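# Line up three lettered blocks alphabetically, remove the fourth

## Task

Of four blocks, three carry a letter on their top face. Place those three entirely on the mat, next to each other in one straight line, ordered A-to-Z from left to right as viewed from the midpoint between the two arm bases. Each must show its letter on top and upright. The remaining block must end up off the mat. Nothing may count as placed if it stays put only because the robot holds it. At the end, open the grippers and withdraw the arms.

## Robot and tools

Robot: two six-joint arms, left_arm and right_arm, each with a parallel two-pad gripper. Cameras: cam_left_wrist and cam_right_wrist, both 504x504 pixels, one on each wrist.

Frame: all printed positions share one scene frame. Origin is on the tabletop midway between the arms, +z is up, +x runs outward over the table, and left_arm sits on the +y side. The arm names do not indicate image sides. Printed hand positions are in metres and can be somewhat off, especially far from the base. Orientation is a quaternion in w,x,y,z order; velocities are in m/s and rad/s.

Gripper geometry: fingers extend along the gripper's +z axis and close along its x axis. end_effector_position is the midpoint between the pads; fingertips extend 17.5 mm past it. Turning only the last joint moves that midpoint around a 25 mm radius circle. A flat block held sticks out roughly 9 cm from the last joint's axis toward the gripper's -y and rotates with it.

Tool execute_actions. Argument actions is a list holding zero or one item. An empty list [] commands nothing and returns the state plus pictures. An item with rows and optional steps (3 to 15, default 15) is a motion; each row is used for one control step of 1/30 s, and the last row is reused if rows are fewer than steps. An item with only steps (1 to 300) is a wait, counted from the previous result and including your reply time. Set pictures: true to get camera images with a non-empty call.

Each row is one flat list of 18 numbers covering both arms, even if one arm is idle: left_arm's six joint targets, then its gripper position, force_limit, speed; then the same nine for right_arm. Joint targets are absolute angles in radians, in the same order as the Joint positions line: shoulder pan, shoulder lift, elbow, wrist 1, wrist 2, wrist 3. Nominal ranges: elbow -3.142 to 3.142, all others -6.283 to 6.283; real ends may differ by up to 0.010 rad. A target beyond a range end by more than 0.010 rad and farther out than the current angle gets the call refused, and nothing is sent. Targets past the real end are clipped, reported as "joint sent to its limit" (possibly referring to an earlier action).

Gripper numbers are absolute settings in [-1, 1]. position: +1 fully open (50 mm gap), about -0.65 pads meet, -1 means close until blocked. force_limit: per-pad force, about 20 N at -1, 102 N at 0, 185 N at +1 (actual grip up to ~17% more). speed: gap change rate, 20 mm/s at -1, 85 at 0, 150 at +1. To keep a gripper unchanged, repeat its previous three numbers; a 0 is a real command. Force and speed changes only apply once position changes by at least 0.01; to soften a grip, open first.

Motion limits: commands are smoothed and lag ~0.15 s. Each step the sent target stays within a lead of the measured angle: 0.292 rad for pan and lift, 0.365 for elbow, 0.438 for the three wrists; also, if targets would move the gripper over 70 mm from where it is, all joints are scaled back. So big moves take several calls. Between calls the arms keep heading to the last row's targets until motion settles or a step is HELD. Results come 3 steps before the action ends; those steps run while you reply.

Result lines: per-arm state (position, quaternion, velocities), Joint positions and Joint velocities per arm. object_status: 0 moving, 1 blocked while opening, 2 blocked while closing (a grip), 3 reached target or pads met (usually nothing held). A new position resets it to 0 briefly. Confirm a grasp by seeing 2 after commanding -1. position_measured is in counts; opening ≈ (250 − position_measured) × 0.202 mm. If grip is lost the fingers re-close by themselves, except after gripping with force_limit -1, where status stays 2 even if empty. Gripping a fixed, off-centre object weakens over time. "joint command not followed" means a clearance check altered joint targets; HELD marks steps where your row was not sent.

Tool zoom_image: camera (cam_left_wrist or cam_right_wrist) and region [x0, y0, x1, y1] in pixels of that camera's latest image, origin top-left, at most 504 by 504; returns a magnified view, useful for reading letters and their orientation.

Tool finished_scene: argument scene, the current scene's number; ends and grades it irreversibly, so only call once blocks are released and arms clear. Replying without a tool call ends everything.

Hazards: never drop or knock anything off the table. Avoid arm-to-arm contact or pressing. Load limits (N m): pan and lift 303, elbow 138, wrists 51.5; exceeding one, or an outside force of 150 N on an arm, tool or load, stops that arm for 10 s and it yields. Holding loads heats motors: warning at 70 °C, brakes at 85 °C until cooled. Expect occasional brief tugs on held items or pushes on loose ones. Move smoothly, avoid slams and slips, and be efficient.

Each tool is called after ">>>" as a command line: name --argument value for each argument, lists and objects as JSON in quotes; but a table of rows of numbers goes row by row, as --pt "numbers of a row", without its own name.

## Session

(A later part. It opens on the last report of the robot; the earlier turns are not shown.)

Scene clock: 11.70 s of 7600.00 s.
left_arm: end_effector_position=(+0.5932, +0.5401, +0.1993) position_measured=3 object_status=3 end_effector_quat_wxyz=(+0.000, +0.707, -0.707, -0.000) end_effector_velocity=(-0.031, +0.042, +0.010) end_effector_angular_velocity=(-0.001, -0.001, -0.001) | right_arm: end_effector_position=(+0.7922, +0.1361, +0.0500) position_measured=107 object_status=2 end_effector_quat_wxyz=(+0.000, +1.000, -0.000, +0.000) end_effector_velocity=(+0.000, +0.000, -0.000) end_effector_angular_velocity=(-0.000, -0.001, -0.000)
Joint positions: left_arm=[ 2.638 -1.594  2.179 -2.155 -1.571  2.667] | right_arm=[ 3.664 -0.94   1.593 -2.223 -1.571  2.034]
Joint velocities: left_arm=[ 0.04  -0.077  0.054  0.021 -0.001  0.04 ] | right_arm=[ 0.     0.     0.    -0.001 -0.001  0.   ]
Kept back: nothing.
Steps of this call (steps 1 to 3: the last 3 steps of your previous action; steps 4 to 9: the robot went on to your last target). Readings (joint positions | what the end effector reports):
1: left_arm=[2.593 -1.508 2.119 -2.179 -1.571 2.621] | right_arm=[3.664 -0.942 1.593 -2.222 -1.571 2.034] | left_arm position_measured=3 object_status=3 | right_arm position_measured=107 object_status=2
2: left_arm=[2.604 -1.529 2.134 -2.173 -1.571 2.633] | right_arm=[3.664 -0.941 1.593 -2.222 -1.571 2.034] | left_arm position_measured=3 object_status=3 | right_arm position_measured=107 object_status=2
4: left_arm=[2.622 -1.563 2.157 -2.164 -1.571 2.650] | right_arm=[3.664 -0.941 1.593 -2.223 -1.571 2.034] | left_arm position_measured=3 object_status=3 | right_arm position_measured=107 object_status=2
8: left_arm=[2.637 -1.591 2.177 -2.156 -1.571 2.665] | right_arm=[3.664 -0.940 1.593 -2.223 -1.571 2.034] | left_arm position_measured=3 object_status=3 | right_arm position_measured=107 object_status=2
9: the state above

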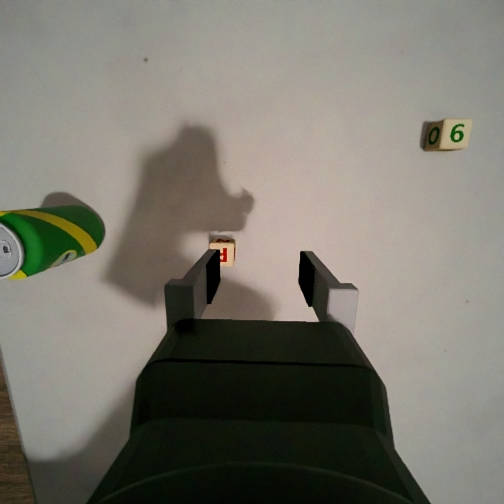

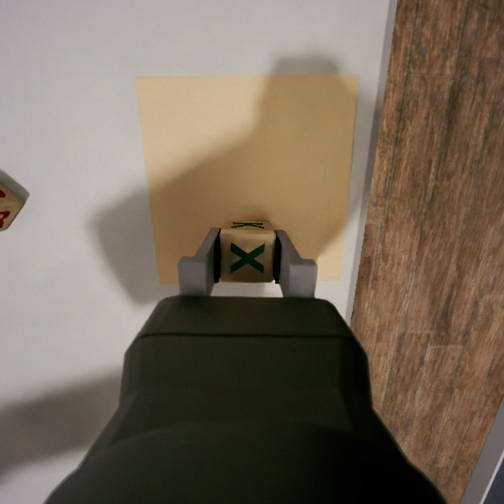

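>>> execute_actions --actions '[{"rows":[[2.716,-1.6025,2.1847,-2.153,-1.571,2.744,1,-0.3,0.5,3.6639,-0.914,1.6026,-2.2594,-1.571,2.034,-1,-0.3,0.5],[2.716,-1.6025,2.1847,-2.153,-1.571,2.744,1,-0.3,0.5,3.6639,-0.914,1.6026,-2.2594,-1.571,2.034,-1,-0.3,0.5],[2.716,-1.6025,2.1847,-2.153,-1.571,2.744,1,-0.3,0.5,3.6639,-0.914,1.6026,-2.2594,-1.571,2.034,-1,-0.3,0.5],[2.716,-1.6025,2.1847,-2.153,-1.571,2.744,1,-0.3,0.5,3.6639,-0.914,1.6026,-2.2594,-1.571,2.034,-1,-0.3,0.5],[2.716,-1.6025,2.1847,-2.153,-1.571,2.744,1,-0.3,0.5,3.6639,-0.914,1.6026,-2.2594,-1.571,2.034,-1,-0.3,0.5],[2.716,-1.6025,2.1847,-2.153,-1.571,2.744,1,-0.3,0.5,3.6639,-0.914,1.6026,-2.2594,-1.571,2.034,-1,-0.3,0.5],[2.716,-1.6025,2.1847,-2.153,-1.571,2.744,1,-0.3,0.5,3.6639,-0.914,1.6026,-2.2594,-1.571,2.034,-1,-0.3,0.5],[2.716,-1.6025,2.1847,-2.153,-1.571,2.744,1,-0.3,0.5,3.6639,-0.914,1.6026,-2.2594,-1.571,2.034,-1,-0.3,0.5],[2.716,-1.6025,2.1847,-2.153,-1.571,2.744,1,-0.3,0.5,3.6639,-0.914,1.6026,-2.2594,-1.571,2.034,-1,-0.3,0.5],[2.716,-1.6025,2.1847,-2.153,-1.571,2.744,1,-0.3,0.5,3.6639,-0.914,1.6026,-2.2594,-1.571,2.034,1,-0.3,0.5]],"steps":15}]' --pictures true

>>> zoom_image --camera "cam_left_wrist" --region '[200,170,320,280]'

Scene clock: 12.47 s of 7600.00 s.
left_arm: end_effector_position=(+0.5955, +0.5871, +0.2004) position_measured=3 object_status=3 end_effector_quat_wxyz=(+0.000, +0.707, -0.707, -0.000) end_effector_velocity=(+0.001, +0.013, -0.000) end_effector_angular_velocity=(-0.001, +0.001, +0.001) | right_arm: end_effector_position=(+0.7919, +0.1361, +0.0243) position_measured=56 object_status=0 end_effector_quat_wxyz=(+0.000, +1.000, -0.000, -0.000) end_effector_velocity=(+0.003, +0.002, -0.003) end_effector_angular_velocity=(+0.005, -0.009, -0.001)
Joint positions: left_arm=[ 2.714 -1.602  2.185 -2.153 -1.571  2.742] | right_arm=[ 3.664 -0.915  1.603 -2.258 -1.571  2.034]
Joint velocities: left_arm=[ 0.022  0.     0.     0.    -0.002  0.021] | right_arm=[ 0.     0.006  0.    -0.016  0.     0.001]
Steps of this call (steps 1 to 11: the robot went on to your last target; steps 12 to 23: the first 12 steps of this action). Readings (joint positions | what the end effector reports):
12: left_arm=[2.645 -1.602 2.185 -2.153 -1.571 2.674] | right_arm=[3.664 -0.939 1.593 -2.225 -1.571 2.034] | left_arm position_measured=3 object_status=3 | right_arm position_measured=107 object_status=2
13: left_arm=[2.662 -1.602 2.185 -2.153 -1.571 2.691] | right_arm=[3.664 -0.933 1.594 -2.234 -1.571 2.034] | left_arm position_measured=3 object_status=3 | right_arm position_measured=107 object_status=2
15: left_arm=[2.688 -1.602 2.185 -2.153 -1.571 2.716] | right_arm=[3.664 -0.923 1.599 -2.245 -1.571 2.034] | left_arm position_measured=3 object_status=3 | right_arm position_measured=107 object_status=2
19: left_arm=[2.708 -1.602 2.185 -2.153 -1.571 2.736] | right_arm=[3.664 -0.917 1.601 -2.255 -1.571 2.034] | left_arm position_measured=3 object_status=3 | right_arm position_measured=107 object_status=2
23: the state above

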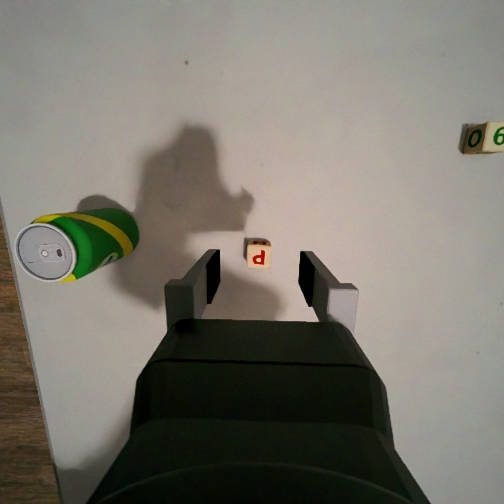

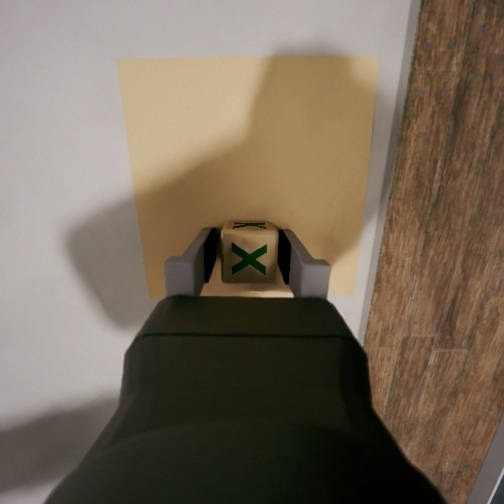

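Region (200, 170, 320, 280) of cam_left_wrist's 504x504 image, scaled by 4.200, with more detail than that image has; it fills the top 462 rows of this view, and the rest is white.

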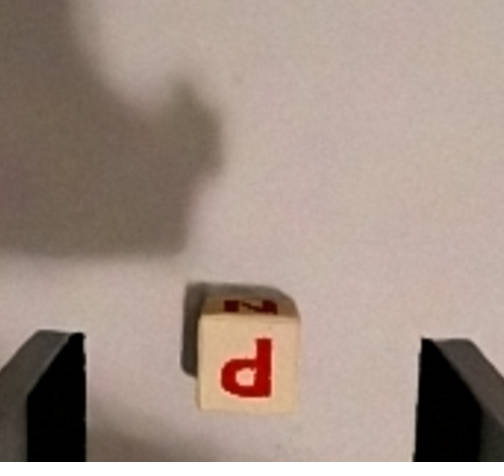

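>>> execute_actions --actions '[{"rows":[[2.7468,-1.6025,2.1847,-2.153,-1.571,4.3456,1,-0.3,0.5,3.6639,-0.914,1.6026,-2.2594,-1.571,2.034,1,-0.3,0.5],[2.7468,-1.6025,2.1847,-2.153,-1.571,4.3456,1,-0.3,0.5,3.6639,-0.985,1.58,-2.166,-1.571,2.034,1,-0.3,0.5],[2.7468,-1.6025,2.1847,-2.153,-1.571,4.3456,1,-0.3,0.5,3.6639,-0.985,1.58,-2.166,-1.571,2.034,1,-0.3,0.5],[2.7468,-1.6025,2.1847,-2.153,-1.571,4.3456,1,-0.3,0.5,3.6639,-0.985,1.58,-2.166,-1.571,2.034,1,-0.3,0.5],[2.7468,-1.6025,2.1847,-2.153,-1.571,4.3456,1,-0.3,0.5,3.6639,-0.985,1.58,-2.166,-1.571,2.034,1,-0.3,0.5],[2.7468,-1.6025,2.1847,-2.153,-1.571,4.3456,1,-0.3,0.5,3.6639,-0.985,1.58,-2.166,-1.571,2.034,1,-0.3,0.5],[2.7468,-1.6025,2.1847,-2.153,-1.571,4.3456,1,-0.3,0.5,3.6639,-0.985,1.58,-2.166,-1.571,2.034,1,-0.3,0.5],[2.7468,-1.6025,2.1847,-2.153,-1.571,4.3456,1,-0.3,0.5,3.6639,-0.985,1.58,-2.166,-1.571,2.034,1,-0.3,0.5],[2.7468,-1.52,2.27,-2.32,-1.571,4.3456,1,-0.3,0.5,3.8171,-1.1165,1.7375,-2.1918,-1.571,-0.169,1,-0.3,0.5],[2.7468,-1.4619,2.3161,-2.425,-1.571,4.3456,1,-0.3,0.5,3.8171,-1.1165,1.7375,-2.1918,-1.571,-0.169,1,-0.3,0.5]],"steps":15}]'

>>> execute_actions --actions '[{"steps":24}]' --pictures true

Scene clock: 13.73 s of 7600.00 s.
left_arm: end_effector_position=(+0.5886, +0.5902, +0.1555) position_measured=3 object_status=3 end_effector_quat_wxyz=(-0.001, -0.422, +0.907, +0.000) end_effector_velocity=(-0.037, -0.024, -0.398) end_effector_angular_velocity=(-0.024, -0.055, -1.933) | right_arm: end_effector_position=(+0.7487, +0.1529, +0.0939) position_measured=3 object_status=3 end_effector_quat_wxyz=(+0.000, +0.997, +0.073, +0.000) end_effector_velocity=(-0.396, +0.159, +0.093) end_effector_angular_velocity=(+0.005, -0.009, +1.528)
Joint positions: left_arm=[ 2.744 -1.553  2.233 -2.249 -1.571  3.471] | right_arm=[ 3.7   -1.01   1.619 -2.18  -1.571  1.925]
Joint velocities: left_arm=[ 0.017  0.487  0.416 -0.962  0.     1.95 ] | right_arm=[ 0.346 -0.322  0.352 -0.04   0.    -1.183]
Steps of this call (steps 1 to 3: the last 3 steps of your previous action; steps 4 to 15: the robot went on to your last target; steps 16 to 26: nothing new was sent; steps 27 to 38: the first 12 steps of this action). Readings (joint positions | what the end effector reports):
27: left_arm=[2.716 -1.603 2.185 -2.153 -1.571 2.750] | right_arm=[3.664 -0.914 1.603 -2.259 -1.571 2.034] | left_arm position_measured=3 object_status=3 | right_arm position_measured=3 object_status=3
28: left_arm=[2.718 -1.603 2.185 -2.153 -1.571 2.780] | right_arm=[3.664 -0.917 1.602 -2.256 -1.571 2.034] | left_arm position_measured=3 object_status=3 | right_arm position_measured=3 object_status=3
30: left_arm=[2.726 -1.603 2.185 -2.153 -1.571 2.887] | right_arm=[3.664 -0.947 1.592 -2.216 -1.571 2.034] | left_arm position_measured=3 object_status=3 | right_arm position_measured=3 object_status=3
34: left_arm=[2.740 -1.603 2.185 -2.153 -1.571 3.196] | right_arm=[3.664 -0.975 1.584 -2.180 -1.571 2.034] | left_arm position_measured=3 object_status=3 | right_arm position_measured=3 object_status=3
38: the state above

Scene clock: 14.53 s of 7600.00 s.
left_arm: end_effector_position=(+0.5578, +0.5876, +0.0806) position_measured=3 object_status=3 end_effector_quat_wxyz=(-0.000, -0.001, +1.000, -0.000) end_effector_velocity=(-0.001, -0.000, -0.001) end_effector_angular_velocity=(-0.000, +0.000, -0.015) | right_arm: end_effector_position=(+0.6084, +0.1577, +0.1200) position_measured=3 object_status=3 end_effector_quat_wxyz=(+0.000, +0.455, +0.891, -0.000) end_effector_velocity=(+0.020, -0.029, +0.001) end_effector_angular_velocity=(-0.001, -0.000, +1.431)
Joint positions: left_arm=[ 2.747 -1.462  2.316 -2.425 -1.571  4.344] | right_arm=[ 3.817 -1.116  1.737 -2.192 -1.571 -0.011]
Joint velocities: left_arm=[ 0.     0.001  0.001 -0.001 -0.001  0.015] | right_arm=[ 0.001 -0.002  0.002 -0.    -0.001 -1.43 ]
Kept back: nothing.
Steps of this call (steps 1 to 3: the last 3 steps of your previous action; steps 4 to 24: the robot went on to your last target). Readings (joint positions | what the end effector reports):
1: left_arm=[2.744 -1.537 2.247 -2.282 -1.571 3.542] | right_arm=[3.712 -1.021 1.631 -2.181 -1.571 1.882] | left_arm position_measured=3 object_status=3 | right_arm position_measured=3 object_status=3
2: left_arm=[2.745 -1.520 2.262 -2.312 -1.571 3.618] | right_arm=[3.724 -1.032 1.644 -2.182 -1.571 1.835] | left_arm position_measured=3 object_status=3 | right_arm position_measured=3 object_status=3
4: left_arm=[2.746 -1.495 2.286 -2.362 -1.571 3.784] | right_arm=[3.749 -1.054 1.668 -2.185 -1.571 1.722] | left_arm position_measured=3 object_status=3 | right_arm position_measured=3 object_status=3
8: left_arm=[2.746 -1.472 2.307 -2.406 -1.571 4.129] | right_arm=[3.792 -1.093 1.711 -2.189 -1.571 1.413] | left_arm position_measured=3 object_status=3 | right_arm position_measured=3 object_status=3
24: the state above

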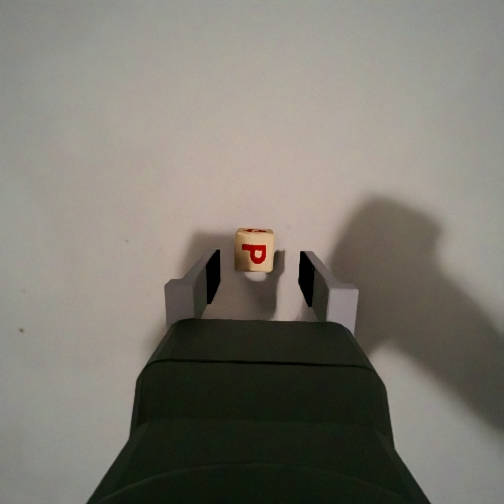

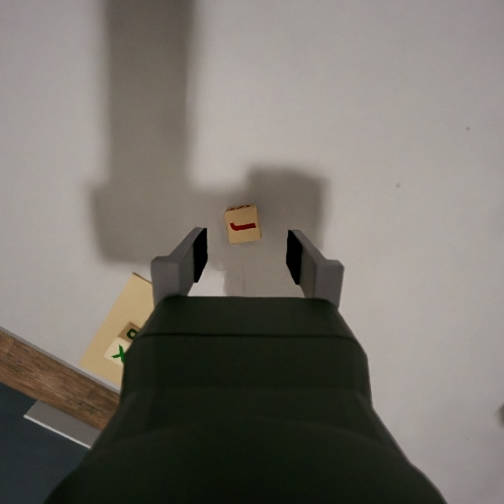

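>>> execute_actions --actions '[]'

>>> zoom_image --camera "cam_right_wrist" --region '[190,170,310,280]'

Scene clock: 14.63 s of 7600.00 s.
left_arm: end_effector_position=(+0.5577, +0.5876, +0.0805) position_measured=3 object_status=3 end_effector_quat_wxyz=(-0.000, -0.000, +1.000, -0.000) end_effector_velocity=(-0.000, +0.000, -0.000) end_effector_angular_velocity=(+0.000, +0.000, -0.005) | right_arm: end_effector_position=(+0.6097, +0.1559, +0.1201) position_measured=3 object_status=3 end_effector_quat_wxyz=(+0.000, +0.412, +0.911, -0.000) end_effector_velocity=(+0.008, -0.010, -0.001) end_effector_angular_velocity=(-0.000, +0.001, +0.573)
Joint positions: left_arm=[ 2.747 -1.462  2.316 -2.425 -1.571  4.345] | right_arm=[ 3.817 -1.116  1.737 -2.192 -1.571 -0.106]
Joint velocities: left_arm=[ 0.     0.     0.    -0.     0.     0.005] | right_arm=[ 0.001  0.     0.001 -0.    -0.    -0.572]
Kept back: nothing.
Steps of this call (steps 1 to 3: the robot went on to your last target). Readings (joint positions | what the end effector reports):
1: left_arm=[2.747 -1.462 2.316 -2.425 -1.571 4.344] | right_arm=[3.817 -1.116 1.737 -2.192 -1.571 -0.052] | left_arm position_measured=3 object_status=3 | right_arm position_measured=3 object_status=3
2: left_arm=[2.747 -1.462 2.316 -2.425 -1.571 4.345] | right_arm=[3.817 -1.116 1.737 -2.192 -1.571 -0.083] | left_arm position_measured=3 object_status=3 | right_arm position_measured=3 object_status=3
3: the state above

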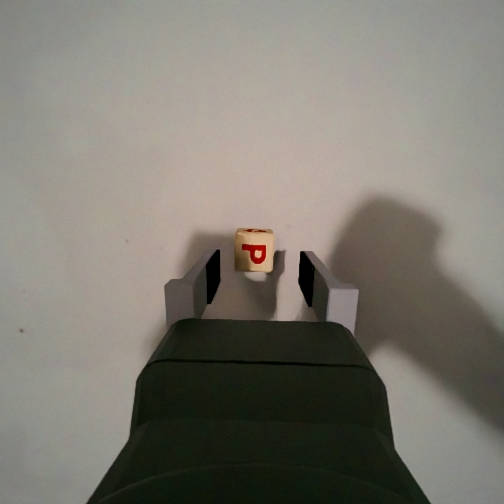

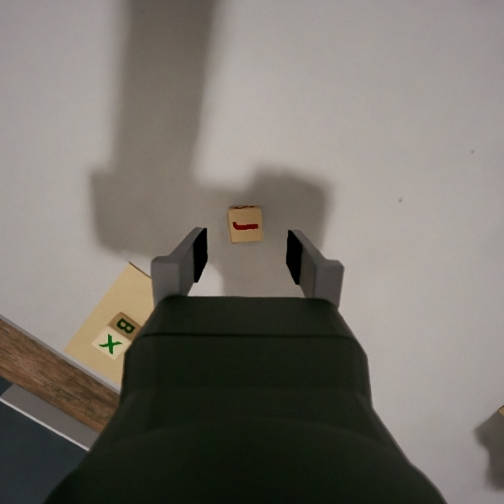

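Region (190, 170, 310, 280) of cam_right_wrist's 504x504 image, scaled by 4.200, with more detail than that image has; it fills the top 462 rows of this view, and the rest is white.

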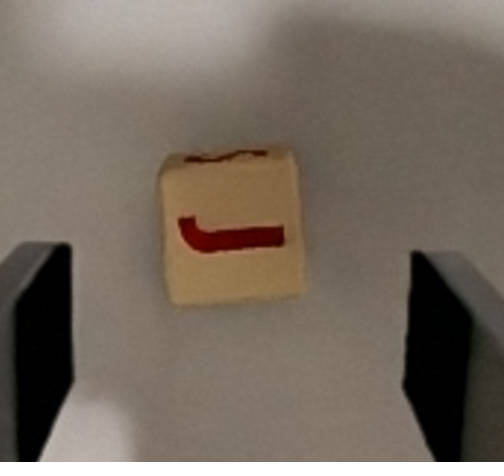

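>>> execute_actions --actions '[{"rows":[[2.7491,-1.455,2.312,-2.428,-1.571,4.348,1,-0.3,0.5,3.8157,-1.1165,1.7375,-2.1918,-1.571,-0.17,1,-0.3,0.5],[2.7491,-1.455,2.312,-2.428,-1.571,4.348,1,-0.3,0.5,3.8157,-1.1165,1.7375,-2.1918,-1.571,-0.17,1,-0.3,0.5],[2.7491,-1.3528,2.3437,-2.5617,-1.571,4.348,1,-0.3,0.5,3.8157,-1.0101,1.7826,-2.3433,-1.571,-0.17,1,-0.3,0.5]],"steps":15}]'

>>> execute_actions --actions '[{"rows":[[2.7491,-1.3528,2.3437,-2.5617,-1.571,4.348,1,-0.3,0.5,3.8157,-1.0101,1.7826,-2.3433,-1.571,-0.17,1,-0.3,0.5],[2.7491,-1.3528,2.3437,-2.5617,-1.571,4.348,1,-0.3,0.5,3.8157,-1.0101,1.7826,-2.3433,-1.571,-0.17,1,-0.3,0.5],[2.7491,-1.3528,2.3437,-2.5617,-1.571,4.348,-1,-0.3,0.5,3.8157,-1.0101,1.7826,-2.3433,-1.571,-0.17,-1,-0.3,0.5]],"steps":14}]' --pictures true

Scene clock: 15.43 s of 7600.00 s.
left_arm: end_effector_position=(+0.5616, +0.5875, +0.0262) position_measured=3 object_status=3 end_effector_quat_wxyz=(-0.000, -0.000, +1.000, -0.000) end_effector_velocity=(-0.000, +0.001, -0.034) end_effector_angular_velocity=(-0.000, -0.001, +0.000) | right_arm: end_effector_position=(+0.6133, +0.1552, +0.0299) position_measured=3 object_status=3 end_effector_quat_wxyz=(+0.000, +0.383, +0.924, -0.000) end_effector_velocity=(-0.002, -0.002, -0.069) end_effector_angular_velocity=(+0.001, -0.002, +0.002)
Joint positions: left_arm=[ 2.749 -1.36   2.342 -2.553 -1.571  4.348] | right_arm=[ 3.816 -1.019  1.779 -2.331 -1.571 -0.17 ]
Joint velocities: left_arm=[ 0.001  0.063  0.018 -0.081 -0.     0.001] | right_arm=[-0.     0.075  0.033 -0.11  -0.    -0.002]
Steps of this call (steps 1 to 12: the robot went on to your last target; steps 13 to 24: the first 12 steps of this action). Readings (joint positions | what the end effector reports):
13: left_arm=[2.747 -1.462 2.316 -2.425 -1.571 4.346] | right_arm=[3.817 -1.116 1.737 -2.192 -1.571 -0.168] | left_arm position_measured=3 object_status=3 | right_arm position_measured=3 object_status=3
14: left_arm=[2.747 -1.460 2.315 -2.426 -1.571 4.346] | right_arm=[3.817 -1.116 1.737 -2.192 -1.571 -0.168] | left_arm position_measured=3 object_status=3 | right_arm position_measured=3 object_status=3
16: left_arm=[2.748 -1.436 2.319 -2.456 -1.571 4.347] | right_arm=[3.817 -1.098 1.744 -2.222 -1.571 -0.169] | left_arm position_measured=3 object_status=3 | right_arm position_measured=3 object_status=3
20: left_arm=[2.749 -1.376 2.337 -2.531 -1.571 4.348] | right_arm=[3.816 -1.039 1.771 -2.302 -1.571 -0.170] | left_arm position_measured=3 object_status=3 | right_arm position_measured=3 object_status=3
24: the state above

Scene clock: 15.90 s of 7600.00 s.
left_arm: end_effector_position=(+0.5615, +0.5875, +0.0226) position_measured=107 object_status=0 end_effector_quat_wxyz=(+0.000, -0.000, +1.000, -0.000) end_effector_velocity=(-0.000, -0.000, -0.001) end_effector_angular_velocity=(-0.001, +0.001, +0.000) | right_arm: end_effector_position=(+0.6130, +0.1550, +0.0222) position_measured=107 object_status=0 end_effector_quat_wxyz=(+0.000, +0.383, +0.924, +0.000) end_effector_velocity=(+0.000, -0.000, -0.001) end_effector_angular_velocity=(-0.000, +0.001, -0.001)
Joint positions: left_arm=[ 2.749 -1.353  2.344 -2.562 -1.571  4.348] | right_arm=[ 3.816 -1.01   1.783 -2.343 -1.571 -0.17 ]
Joint velocities: left_arm=[ 0.     0.001  0.001 -0.001 -0.001 -0.   ] | right_arm=[-0.001  0.002  0.    -0.002  0.     0.   ]
Steps of this call (steps 1 to 3: the last 3 steps of your previous action; steps 4 to 14: the first 11 steps of this action). Readings (joint positions | what the end effector reports):
4: left_arm=[2.749 -1.355 2.343 -2.559 -1.571 4.348] | right_arm=[3.816 -1.013 1.781 -2.340 -1.571 -0.170] | left_arm position_measured=3 object_status=3 | right_arm position_measured=3 object_status=3
5: left_arm=[2.749 -1.354 2.343 -2.560 -1.571 4.348] | right_arm=[3.816 -1.012 1.782 -2.341 -1.571 -0.170] | left_arm position_measured=3 object_status=3 | right_arm position_measured=3 object_status=3
7: left_arm=[2.749 -1.354 2.343 -2.561 -1.571 4.348] | right_arm=[3.816 -1.011 1.782 -2.342 -1.571 -0.170] | left_arm position_measured=35 object_status=0 | right_arm position_measured=35 object_status=0
11: left_arm=[2.749 -1.353 2.344 -2.561 -1.571 4.348] | right_arm=[3.816 -1.010 1.782 -2.343 -1.571 -0.170] | left_arm position_measured=107 object_status=0 | right_arm position_measured=107 object_status=0
14: the state above

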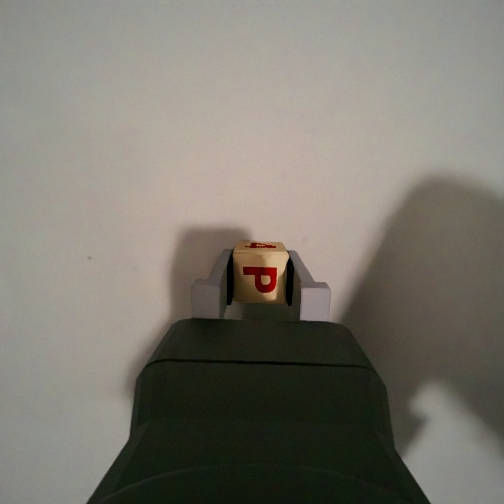

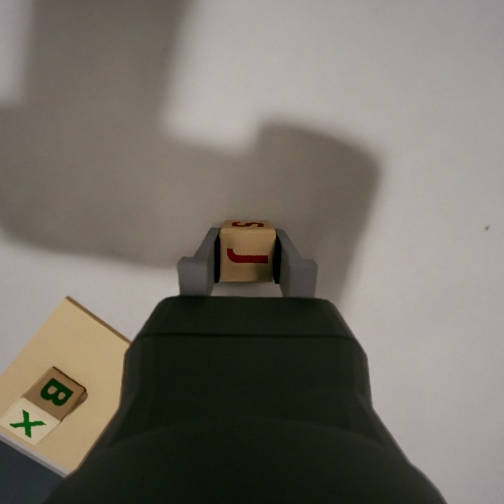

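>>> execute_actions --actions '[{"rows":[[2.7491,-1.50,2.30,-2.371,-1.571,4.348,-1,-0.3,0.5,3.8157,-1.075,1.757,-2.253,-1.571,-0.17,-1,-0.3,0.5],[2.7491,-1.50,2.30,-2.371,-1.571,4.348,-1,-0.3,0.5,3.8157,-1.075,1.757,-2.253,-1.571,-0.17,-1,-0.3,0.5],[2.7491,-1.50,2.30,-2.371,-1.571,4.348,-1,-0.3,0.5,3.8157,-1.075,1.757,-2.253,-1.571,-0.17,-1,-0.3,0.5],[2.7491,-1.50,2.30,-2.371,-1.571,4.348,-1,-0.3,0.5,3.8157,-1.075,1.757,-2.253,-1.571,-0.17,-1,-0.3,0.5],[2.7491,-1.50,2.30,-2.371,-1.571,4.348,-1,-0.3,0.5,3.8157,-1.075,1.757,-2.253,-1.571,-0.17,-1,-0.3,0.5],[2.70,-1.50,2.30,-2.371,-1.571,0.8283,-1,-0.3,0.5,3.7226,-0.9052,1.4867,-2.1523,-1.571,2.0928,-1,-0.3,0.5]],"steps":15}]'

>>> execute_actions --actions '[{"steps":27}]' --pictures true

Scene clock: 16.70 s of 7600.00 s.
left_arm: end_effector_position=(+0.5645, +0.5707, +0.1001) position_measured=107 object_status=2 end_effector_quat_wxyz=(-0.000, -0.166, +0.986, -0.000) end_effector_velocity=(+0.042, -0.061, +0.030) end_effector_angular_velocity=(-0.000, +0.001, +2.283) | right_arm: end_effector_position=(+0.7005, +0.1677, +0.0705) position_measured=107 object_status=2 end_effector_quat_wxyz=(+0.000, +0.545, +0.838, +0.000) end_effector_velocity=(+0.427, +0.053, -0.003) end_effector_angular_velocity=(-0.000, +0.000, -2.445)
Joint positions: left_arm=[ 2.716 -1.494  2.302 -2.379 -1.571  3.98 ] | right_arm=[ 3.763 -0.973  1.606 -2.203 -1.571  0.144]
Joint velocities: left_arm=[-0.139 -0.055 -0.016  0.071 -0.    -2.422] | right_arm=[-0.262  0.442 -0.767  0.326 -0.     2.183]
Steps of this call (steps 1 to 3: the last 3 steps of your previous action; steps 4 to 12: the robot went on to your last target; steps 13 to 24: the first 12 steps of this action). Readings (joint positions | what the end effector reports):
13: left_arm=[2.749 -1.356 2.343 -2.558 -1.571 4.348] | right_arm=[3.816 -1.013 1.782 -2.339 -1.571 -0.170] | left_arm position_measured=107 object_status=2 | right_arm position_measured=107 object_status=2
14: left_arm=[2.749 -1.374 2.339 -2.533 -1.571 4.348] | right_arm=[3.816 -1.026 1.778 -2.316 -1.571 -0.170] | left_arm position_measured=107 object_status=2 | right_arm position_measured=107 object_status=2
16: left_arm=[2.749 -1.429 2.320 -2.463 -1.571 4.348] | right_arm=[3.816 -1.051 1.766 -2.288 -1.571 -0.170] | left_arm position_measured=107 object_status=2 | right_arm position_measured=107 object_status=2
20: left_arm=[2.740 -1.480 2.306 -2.398 -1.571 4.265] | right_arm=[3.800 -1.035 1.713 -2.250 -1.571 -0.091] | left_arm position_measured=107 object_status=2 | right_arm position_measured=107 object_status=2
24: the state above

Scene clock: 17.60 s of 7600.00 s.
left_arm: end_effector_position=(+0.5627, +0.6092, +0.1036) position_measured=107 object_status=2 end_effector_quat_wxyz=(+0.000, +0.988, -0.158, +0.000) end_effector_velocity=(-0.066, +0.021, +0.000) end_effector_angular_velocity=(+0.000, -0.000, +2.769) | right_arm: end_effector_position=(+0.7917, +0.1998, +0.0698) position_measured=107 object_status=2 end_effector_quat_wxyz=(+0.000, +1.000, +0.010, +0.000) end_effector_velocity=(+0.005, +0.000, -0.000) end_effector_angular_velocity=(-0.000, +0.000, -0.182)
Joint positions: left_arm=[ 2.7   -1.5    2.3   -2.371 -1.571  1.474] | right_arm=[ 3.723 -0.905  1.487 -2.152 -1.571  2.073]
Joint velocities: left_arm=[-0.001 -0.    -0.     0.     0.001 -2.77 ] | right_arm=[-0.     0.001 -0.     0.     0.     0.182]
Kept back: nothing.
Steps of this call (steps 1 to 3: the last 3 steps of your previous action; steps 4 to 27: the robot went on to your last target). Readings (joint positions | what the end effector reports):
1: left_arm=[2.711 -1.495 2.301 -2.377 -1.571 3.896] | right_arm=[3.754 -0.959 1.581 -2.193 -1.571 0.221] | left_arm position_measured=107 object_status=2 | right_arm position_measured=107 object_status=2
2: left_arm=[2.708 -1.497 2.301 -2.375 -1.571 3.809] | right_arm=[3.747 -0.946 1.558 -2.183 -1.571 0.303] | left_arm position_measured=107 object_status=2 | right_arm position_measured=107 object_status=2
4: left_arm=[2.705 -1.498 2.301 -2.373 -1.571 3.630] | right_arm=[3.736 -0.927 1.526 -2.169 -1.571 0.475] | left_arm position_measured=107 object_status=2 | right_arm position_measured=107 object_status=2
8: left_arm=[2.701 -1.499 2.300 -2.372 -1.571 3.261] | right_arm=[3.727 -0.912 1.498 -2.157 -1.571 0.839] | left_arm position_measured=107 object_status=2 | right_arm position_measured=107 object_status=2
27: the state above

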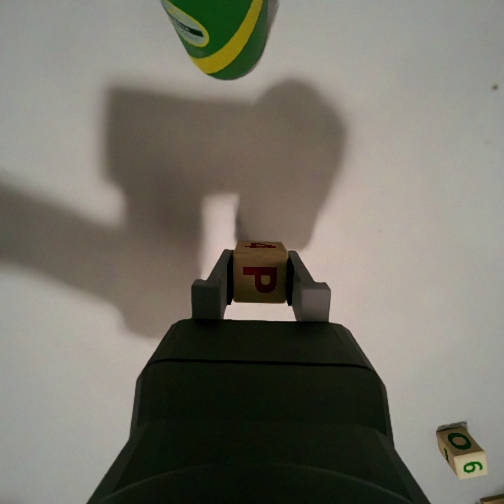

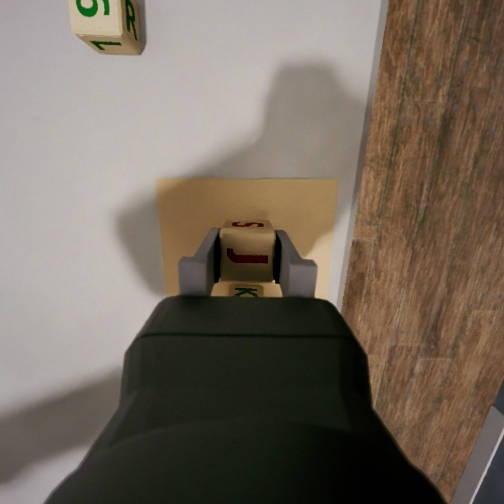

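>>> execute_actions --actions '[{"rows":[[2.70,-1.50,2.30,-2.371,-1.571,0.8283,-1,-0.3,0.5,3.7226,-0.862,1.5058,-2.2146,-1.571,2.0928,-1,-0.3,0.5],[2.70,-1.50,2.30,-2.371,-1.571,0.8283,-1,-0.3,0.5,3.7226,-0.862,1.5058,-2.2146,-1.571,2.0928,-1,-0.3,0.5],[2.70,-1.50,2.30,-2.371,-1.571,0.8283,-1,-0.3,0.5,3.7226,-0.862,1.5058,-2.2146,-1.571,2.0928,-1,-0.3,0.5],[2.70,-1.50,2.30,-2.371,-1.571,0.8283,-1,-0.3,0.5,3.7226,-0.862,1.5058,-2.2146,-1.571,2.0928,-1,-0.3,0.5],[2.70,-1.50,2.30,-2.371,-1.571,0.8283,-1,-0.3,0.5,3.7226,-0.862,1.5058,-2.2146,-1.571,2.0928,-1,-0.3,0.5],[2.70,-1.50,2.30,-2.371,-1.571,0.8283,-1,-0.3,0.5,3.7226,-0.862,1.5058,-2.2146,-1.571,2.0928,-1,-0.3,0.5],[2.70,-1.50,2.30,-2.371,-1.571,0.8283,-1,-0.3,0.5,3.7226,-0.862,1.5058,-2.2146,-1.571,2.0928,-1,-0.3,0.5],[2.70,-1.50,2.30,-2.371,-1.571,0.8283,-1,-0.3,0.5,3.7226,-0.862,1.5058,-2.2146,-1.571,2.0928,-1,-0.3,0.5],[2.70,-1.50,2.30,-2.371,-1.571,0.8283,-1,-0.3,0.5,3.7226,-0.862,1.5058,-2.2146,-1.571,2.0928,-1,-0.3,0.5],[2.70,-1.50,2.30,-2.371,-1.571,0.8283,-1,-0.3,0.5,3.7226,-0.862,1.5058,-2.2146,-1.571,2.0928,1,-0.3,0.5]],"steps":15}]'

>>> execute_actions --actions '[{"rows":[[2.70,-1.50,2.30,-2.371,-1.571,0.8283,-1,-0.3,0.5,3.7226,-0.862,1.5058,-2.2146,-1.571,2.0928,1,-0.3,0.5],[2.70,-1.50,2.30,-2.371,-1.571,0.8283,-1,-0.3,0.5,3.7226,-0.93,1.47,-2.111,-1.571,2.0928,1,-0.3,0.5],[2.70,-1.50,2.30,-2.371,-1.571,0.8283,-1,-0.3,0.5,3.7226,-0.93,1.47,-2.111,-1.571,2.0928,1,-0.3,0.5],[2.70,-1.50,2.30,-2.371,-1.571,0.8283,-1,-0.3,0.5,3.7226,-0.93,1.47,-2.111,-1.571,2.0928,1,-0.3,0.5],[2.70,-1.50,2.30,-2.371,-1.571,0.8283,-1,-0.3,0.5,3.7226,-0.93,1.47,-2.111,-1.571,2.0928,1,-0.3,0.5],[2.70,-1.50,2.30,-2.371,-1.571,0.8283,-1,-0.3,0.5,3.7226,-0.93,1.47,-2.111,-1.571,2.0928,1,-0.3,0.5],[2.70,-1.50,2.30,-2.371,-1.571,0.8283,-1,-0.3,0.5,3.7226,-0.93,1.47,-2.111,-1.571,2.0928,1,-0.3,0.5],[2.68,-1.45,2.2,-2.32,-1.571,0.8283,-1,-0.3,0.5,3.3,-1.5,1.9,-1.97,-1.571,2.0928,1,-0.3,0.5]],"steps":15}]'

>>> execute_actions --actions '[{"steps":15}]'

Scene clock: 18.33 s of 7600.00 s.
left_arm: end_effector_position=(+0.5469, +0.6091, +0.1036) position_measured=107 object_status=2 end_effector_quat_wxyz=(+0.000, +0.987, +0.163, +0.000) end_effector_velocity=(-0.000, +0.000, -0.000) end_effector_angular_velocity=(+0.001, +0.000, +0.010) | right_arm: end_effector_position=(+0.7924, +0.1998, +0.0254) position_measured=56 object_status=0 end_effector_quat_wxyz=(+0.000, +1.000, -0.000, +0.000) end_effector_velocity=(-0.001, +0.001, -0.012) end_effector_angular_velocity=(+0.000, -0.002, -0.000)
Joint positions: left_arm=[ 2.7   -1.5    2.3   -2.371 -1.571  0.829] | right_arm=[ 3.723 -0.863  1.505 -2.213 -1.571  2.093]
Joint velocities: left_arm=[ 0.     0.     0.    -0.     0.    -0.009] | right_arm=[ 0.001  0.011  0.006 -0.019 -0.001  0.001]
Steps of this call (steps 1 to 10: the robot went on to your last target; steps 11 to 22: the first 12 steps of this action). Readings (joint positions | what the end effector reports):
11: left_arm=[2.700 -1.500 2.300 -2.371 -1.571 0.860] | right_arm=[3.723 -0.903 1.487 -2.155 -1.571 2.092] | left_arm position_measured=107 object_status=2 | right_arm position_measured=107 object_status=2
12: left_arm=[2.700 -1.500 2.300 -2.371 -1.571 0.852] | right_arm=[3.723 -0.894 1.490 -2.171 -1.571 2.092] | left_arm position_measured=107 object_status=2 | right_arm position_measured=107 object_status=2
14: left_arm=[2.700 -1.500 2.300 -2.371 -1.571 0.841] | right_arm=[3.723 -0.877 1.500 -2.190 -1.571 2.093] | left_arm position_measured=107 object_status=2 | right_arm position_measured=107 object_status=2
18: left_arm=[2.700 -1.500 2.300 -2.371 -1.571 0.832] | right_arm=[3.723 -0.867 1.504 -2.208 -1.571 2.093] | left_arm position_measured=107 object_status=2 | right_arm position_measured=107 object_status=2
22: the state above

Scene clock: 18.83 s of 7600.00 s.
left_arm: end_effector_position=(+0.5793, +0.5858, +0.1163) position_measured=107 object_status=2 end_effector_quat_wxyz=(+0.000, +0.988, +0.157, -0.000) end_effector_velocity=(+0.103, -0.079, +0.032) end_effector_angular_velocity=(+0.011, +0.026, -0.050) | right_arm: end_effector_position=(+0.7887, +0.1350, +0.0948) position_measured=3 object_status=3 end_effector_quat_wxyz=(+0.010, +0.999, -0.029, -0.019) end_effector_velocity=(-0.040, -0.454, +0.059) end_effector_angular_velocity=(-0.127, +0.255, -0.412)
Joint positions: left_arm=[ 2.686 -1.465  2.228 -2.335 -1.571  0.828] | right_arm=[ 3.665 -0.976  1.548 -2.099 -1.571  2.093]
Joint velocities: left_arm=[-0.05   0.135 -0.242  0.136 -0.001  0.   ] | right_arm=[-0.412 -0.404  0.502  0.187  0.001  0.001]
Steps of this call (steps 1 to 3: the last 3 steps of your previous action; steps 4 to 15: the first 12 steps of this action). Readings (joint positions | what the end effector reports):
4: left_arm=[2.700 -1.500 2.300 -2.371 -1.571 0.829] | right_arm=[3.723 -0.862 1.506 -2.214 -1.571 2.093] | left_arm position_measured=107 object_status=2 | right_arm position_measured=3 object_status=0
5: left_arm=[2.700 -1.500 2.300 -2.371 -1.571 0.829] | right_arm=[3.723 -0.865 1.505 -2.210 -1.571 2.093] | left_arm position_measured=107 object_status=2 | right_arm position_measured=3 object_status=0
7: left_arm=[2.700 -1.500 2.300 -2.371 -1.571 0.828] | right_arm=[3.723 -0.893 1.489 -2.167 -1.571 2.093] | left_arm position_measured=107 object_status=2 | right_arm position_measured=3 object_status=0
11: left_arm=[2.699 -1.498 2.297 -2.369 -1.571 0.828] | right_arm=[3.720 -0.922 1.479 -2.127 -1.571 2.093] | left_arm position_measured=107 object_status=2 | right_arm position_measured=3 object_status=3
15: the state above

Scene clock: 19.33 s of 7600.00 s.
left_arm: end_effector_position=(+0.5915, +0.5766, +0.1209) position_measured=107 object_status=2 end_effector_quat_wxyz=(-0.000, +0.988, +0.154, -0.000) end_effector_velocity=(+0.001, -0.002, +0.001) end_effector_angular_velocity=(-0.001, -0.000, -0.001) | right_arm: end_effector_position=(+0.7653, -0.0740, +0.1800) position_measured=3 object_status=3 end_effector_quat_wxyz=(+0.016, +0.990, -0.136, -0.038) end_effector_velocity=(-0.079, -0.326, +0.311) end_effector_angular_velocity=(+0.047, -0.187, -0.369)
Joint positions: left_arm=[ 2.68  -1.45   2.2   -2.32  -1.571  0.828] | right_arm=[ 3.45  -1.23   1.762 -2.021 -1.571  2.093]
Joint velocities: left_arm=[-0.001  0.001 -0.003  0.001 -0.001  0.   ] | right_arm=[-0.369 -0.656  0.34   0.124  0.     0.   ]
Kept back: nothing.
Steps of this call (steps 1 to 3: the last 3 steps of your previous action; steps 4 to 15: the robot went on to your last target). Readings (joint positions | what the end effector reports):
1: left_arm=[2.684 -1.461 2.221 -2.331 -1.571 0.828] | right_arm=[3.652 -0.990 1.565 -2.093 -1.571 2.093] | left_arm position_measured=107 object_status=2 | right_arm position_measured=3 object_status=3
2: left_arm=[2.683 -1.458 2.216 -2.328 -1.571 0.828] | right_arm=[3.638 -1.004 1.582 -2.087 -1.571 2.093] | left_arm position_measured=107 object_status=2 | right_arm position_measured=3 object_status=3
4: left_arm=[2.682 -1.454 2.209 -2.324 -1.571 0.828] | right_arm=[3.609 -1.033 1.613 -2.075 -1.571 2.093] | left_arm position_measured=107 object_status=2 | right_arm position_measured=3 object_status=3
8: left_arm=[2.681 -1.451 2.203 -2.321 -1.571 0.828] | right_arm=[3.549 -1.094 1.671 -2.054 -1.571 2.093] | left_arm position_measured=107 object_status=2 | right_arm position_measured=3 object_status=3
15: the state above

>>> execute_actions --actions '[{"rows":[[2.3711,-0.9617,1.5654,-2.1745,-1.571,0.8283,-1,-0.3,0.5,3.3,-1.5,1.9,-1.97,-1.571,2.0928,1,-0.3,0.5]],"steps":15}]'

>>> execute_actions --actions '[{"steps":27}]' --pictures true

Scene clock: 19.83 s of 7600.00 s.
left_arm: end_effector_position=(+0.6711, +0.4247, +0.1150) position_measured=107 object_status=2 end_effector_quat_wxyz=(-0.008, +0.997, +0.082, -0.010) end_effector_velocity=(+0.214, -0.394, -0.036) end_effector_angular_velocity=(+0.008, +0.012, -0.301) | right_arm: end_effector_position=(+0.7145, -0.1935, +0.2873) position_measured=3 object_status=3 end_effector_quat_wxyz=(+0.001, +0.978, -0.207, -0.002) end_effector_velocity=(-0.023, -0.037, +0.029) end_effector_angular_velocity=(+0.002, -0.025, -0.047)
Joint positions: left_arm=[ 2.535 -1.274  1.98  -2.251 -1.571  0.828] | right_arm=[ 3.305 -1.49   1.895 -1.972 -1.571  2.093]
Joint velocities: left_arm=[-0.301  0.498 -0.624  0.14  -0.    -0.   ] | right_arm=[-0.048 -0.087  0.045  0.016 -0.    -0.001]
Steps of this call (steps 1 to 3: the robot went on to your last target; steps 4 to 15: the first 12 steps of this action). Readings (joint positions | what the end effector reports):
4: left_arm=[2.677 -1.447 2.197 -2.318 -1.571 0.828] | right_arm=[3.399 -1.321 1.808 -2.004 -1.571 2.093] | left_arm position_measured=107 object_status=2 | right_arm position_measured=3 object_status=3
5: left_arm=[2.662 -1.431 2.178 -2.310 -1.571 0.828] | right_arm=[3.386 -1.345 1.820 -1.999 -1.571 2.093] | left_arm position_measured=107 object_status=2 | right_arm position_measured=3 object_status=3
7: left_arm=[2.632 -1.401 2.139 -2.297 -1.571 0.828] | right_arm=[3.360 -1.392 1.845 -1.990 -1.571 2.093] | left_arm position_measured=107 object_status=2 | right_arm position_measured=3 object_status=3
11: left_arm=[2.579 -1.340 2.062 -2.272 -1.571 0.828] | right_arm=[3.318 -1.467 1.883 -1.976 -1.571 2.093] | left_arm position_measured=107 object_status=2 | right_arm position_measured=3 object_status=3
15: the state above

Scene clock: 20.73 s of 7600.00 s.
left_arm: end_effector_position=(+0.7837, +0.1694, +0.0802) position_measured=107 object_status=2 end_effector_quat_wxyz=(+0.000, +1.000, +0.001, -0.000) end_effector_velocity=(+0.003, -0.012, -0.003) end_effector_angular_velocity=(-0.001, -0.001, -0.008) | right_arm: end_effector_position=(+0.7120, -0.1976, +0.2907) position_measured=3 object_status=3 end_effector_quat_wxyz=(+0.000, +0.978, -0.210, -0.000) end_effector_velocity=(-0.000, -0.000, -0.001) end_effector_angular_velocity=(+0.000, +0.001, -0.000)
Joint positions: left_arm=[ 2.372 -0.963  1.568 -2.175 -1.571  0.828] | right_arm=[ 3.3   -1.5    1.9   -1.97  -1.571  2.093]
Joint velocities: left_arm=[-0.008  0.015 -0.019  0.003 -0.     0.   ] | right_arm=[-0.     0.001  0.     0.     0.     0.   ]
Kept back: nothing.
Steps of this call (steps 1 to 3: the last 3 steps of your previous action; steps 4 to 27: the robot went on to your last target). Readings (joint positions | what the end effector reports):
1: left_arm=[2.525 -1.257 1.959 -2.247 -1.571 0.828] | right_arm=[3.304 -1.493 1.896 -1.971 -1.571 2.093] | left_arm position_measured=107 object_status=2 | right_arm position_measured=3 object_status=3
2: left_arm=[2.515 -1.240 1.938 -2.242 -1.571 0.828] | right_arm=[3.303 -1.495 1.897 -1.971 -1.571 2.093] | left_arm position_measured=107 object_status=2 | right_arm position_measured=3 object_status=3
4: left_arm=[2.498 -1.206 1.894 -2.234 -1.571 0.828] | right_arm=[3.302 -1.497 1.899 -1.971 -1.571 2.093] | left_arm position_measured=107 object_status=2 | right_arm position_measured=3 object_status=3
8: left_arm=[2.463 -1.140 1.804 -2.218 -1.571 0.828] | right_arm=[3.300 -1.499 1.900 -1.970 -1.571 2.093] | left_arm position_measured=107 object_status=2 | right_arm position_measured=3 object_status=3
27: the state above

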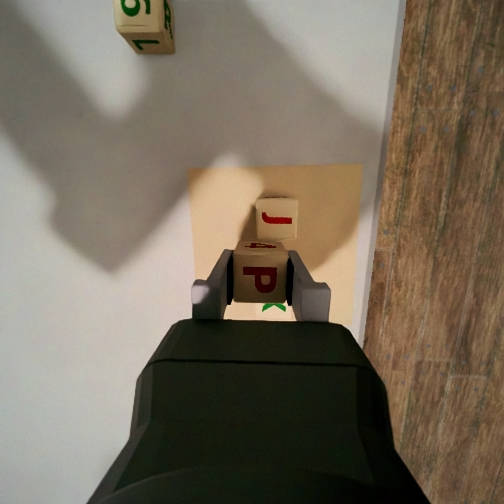

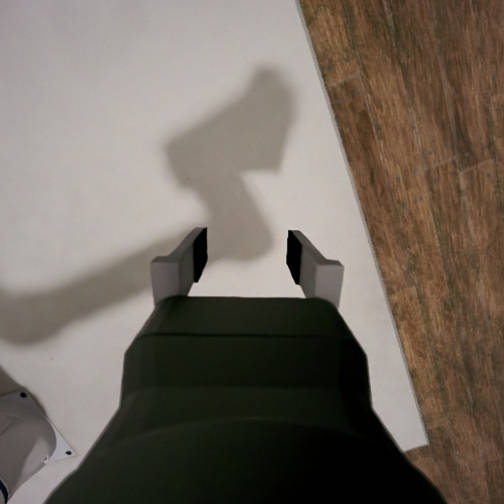

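>>> execute_actions --actions '[{"rows":[[2.3804,-0.9298,1.5477,-2.1887,-1.571,0.8376,-1,-0.3,0.5,3.3,-1.5,1.9,-1.97,-1.571,2.0928,1,-0.3,0.5]],"steps":15}]' --pictures true

>>> zoom_image --camera "cam_left_wrist" --region '[180,150,360,330]'

Scene clock: 21.37 s of 7600.00 s.
left_arm: end_effector_position=(+0.7966, +0.1681, +0.0624) position_measured=107 object_status=2 end_effector_quat_wxyz=(+0.000, +1.000, +0.000, -0.000) end_effector_velocity=(+0.004, +0.000, -0.006) end_effector_angular_velocity=(+0.001, -0.001, -0.000) | right_arm: end_effector_position=(+0.7120, -0.1976, +0.2907) position_measured=3 object_status=3 end_effector_quat_wxyz=(+0.000, +0.978, -0.210, -0.000) end_effector_velocity=(+0.000, -0.001, +0.000) end_effector_angular_velocity=(+0.001, -0.001, -0.002)
Joint positions: left_arm=[ 2.38  -0.931  1.548 -2.188 -1.571  0.837] | right_arm=[ 3.3   -1.5    1.9   -1.97  -1.571  2.093]
Joint velocities: left_arm=[ 0.003  0.01  -0.005 -0.004  0.001  0.003] | right_arm=[-0.001 -0.    -0.    -0.     0.001  0.   ]
Steps of this call (steps 1 to 7: the robot went on to your last target; steps 8 to 19: the first 12 steps of this action). Readings (joint positions | what the end effector reports):
8: left_arm=[2.371 -0.960 1.565 -2.175 -1.571 0.828] | right_arm=[3.300 -1.500 1.900 -1.970 -1.571 2.093] | left_arm position_measured=107 object_status=2 | right_arm position_measured=3 object_status=3
9: left_arm=[2.373 -0.953 1.560 -2.179 -1.571 0.831] | right_arm=[3.300 -1.500 1.900 -1.970 -1.571 2.093] | left_arm position_measured=107 object_status=2 | right_arm position_measured=3 object_status=3
11: left_arm=[2.377 -0.942 1.555 -2.183 -1.571 0.834] | right_arm=[3.300 -1.500 1.900 -1.970 -1.571 2.093] | left_arm position_measured=107 object_status=2 | right_arm position_measured=3 object_status=3
15: left_arm=[2.379 -0.933 1.550 -2.187 -1.571 0.837] | right_arm=[3.300 -1.500 1.900 -1.970 -1.571 2.093] | left_arm position_measured=107 object_status=2 | right_arm position_measured=3 object_status=3
19: the state above

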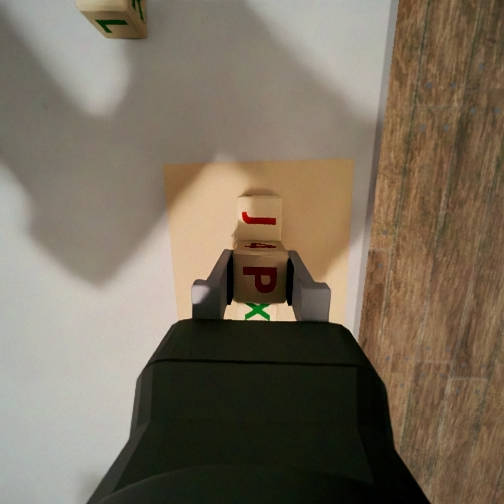

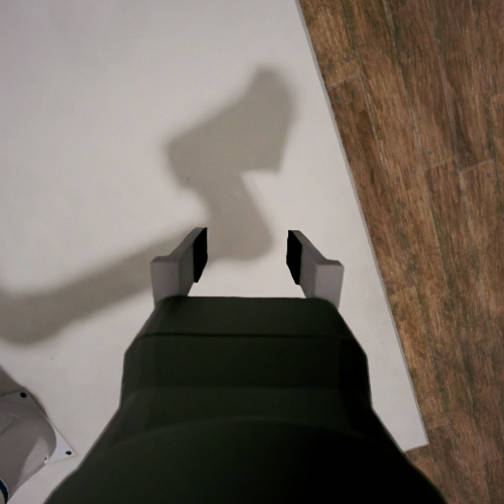

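Region (180, 150, 360, 330) of cam_left_wrist's 504x504 image, scaled by 2.800, with more detail than that image has.

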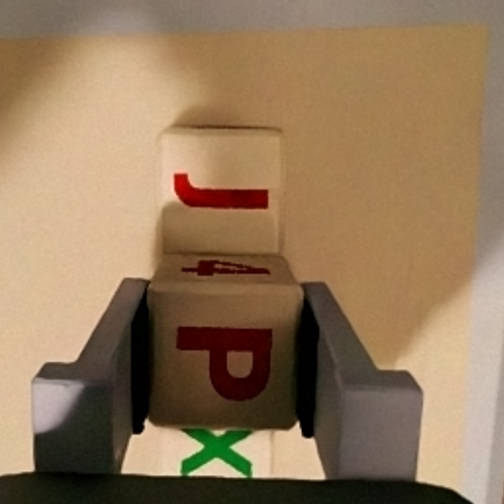

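>>> execute_actions --actions '[]'

Scene clock: 21.80 s of 7600.00 s.
left_arm: end_effector_position=(+0.7971, +0.1681, +0.0618) position_measured=107 object_status=2 end_effector_quat_wxyz=(+0.000, +1.000, +0.000, -0.000) end_effector_velocity=(-0.000, -0.000, +0.000) end_effector_angular_velocity=(+0.000, -0.000, -0.000) | right_arm: end_effector_position=(+0.7120, -0.1976, +0.2907) position_measured=3 object_status=3 end_effector_quat_wxyz=(+0.000, +0.978, -0.210, -0.000) end_effector_velocity=(+0.001, -0.002, +0.000) end_effector_angular_velocity=(-0.000, -0.000, -0.003)
Joint positions: left_arm=[ 2.38  -0.93   1.548 -2.189 -1.571  0.838] | right_arm=[ 3.3   -1.5    1.9   -1.97  -1.571  2.093]
Joint velocities: left_arm=[-0.    -0.     0.    -0.     0.001 -0.   ] | right_arm=[-0.002 -0.    -0.     0.    -0.     0.001]
Kept back: nothing.
Steps of this call (steps 1 to 3: the last 3 steps of your previous action; steps 4 to 13: the robot went on to your last target). Readings (joint positions | what the end effector reports):
1: left_arm=[2.380 -0.931 1.548 -2.188 -1.571 0.837] | right_arm=[3.300 -1.500 1.900 -1.970 -1.571 2.093] | left_arm position_measured=107 object_status=2 | right_arm position_measured=3 object_status=3
2: left_arm=[2.380 -0.930 1.548 -2.188 -1.571 0.837] | right_arm=[3.300 -1.500 1.900 -1.970 -1.571 2.093] | left_arm position_measured=107 object_status=2 | right_arm position_measured=3 object_status=3
4: left_arm=[2.380 -0.930 1.548 -2.189 -1.571 0.838] | right_arm=[3.300 -1.500 1.900 -1.970 -1.571 2.093] | left_arm position_measured=107 object_status=2 | right_arm position_measured=3 object_status=3
8: left_arm=[2.380 -0.930 1.548 -2.189 -1.571 0.838] | right_arm=[3.300 -1.500 1.900 -1.970 -1.571 2.093] | left_arm position_measured=107 object_status=2 | right_arm position_measured=3 object_status=3
13: the state above

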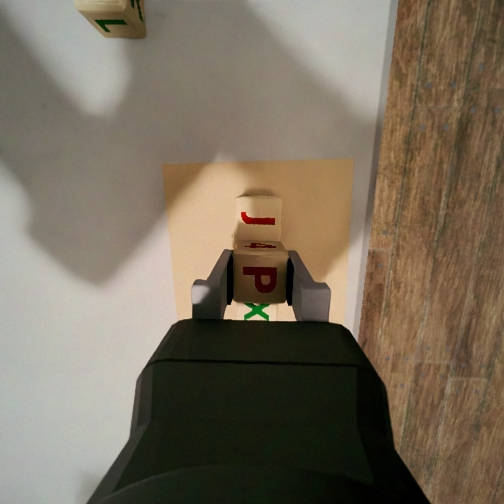

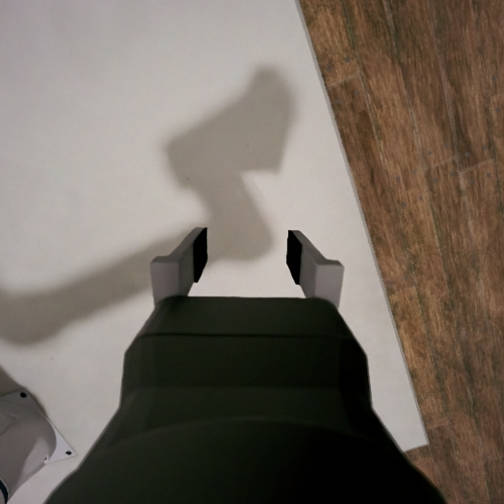

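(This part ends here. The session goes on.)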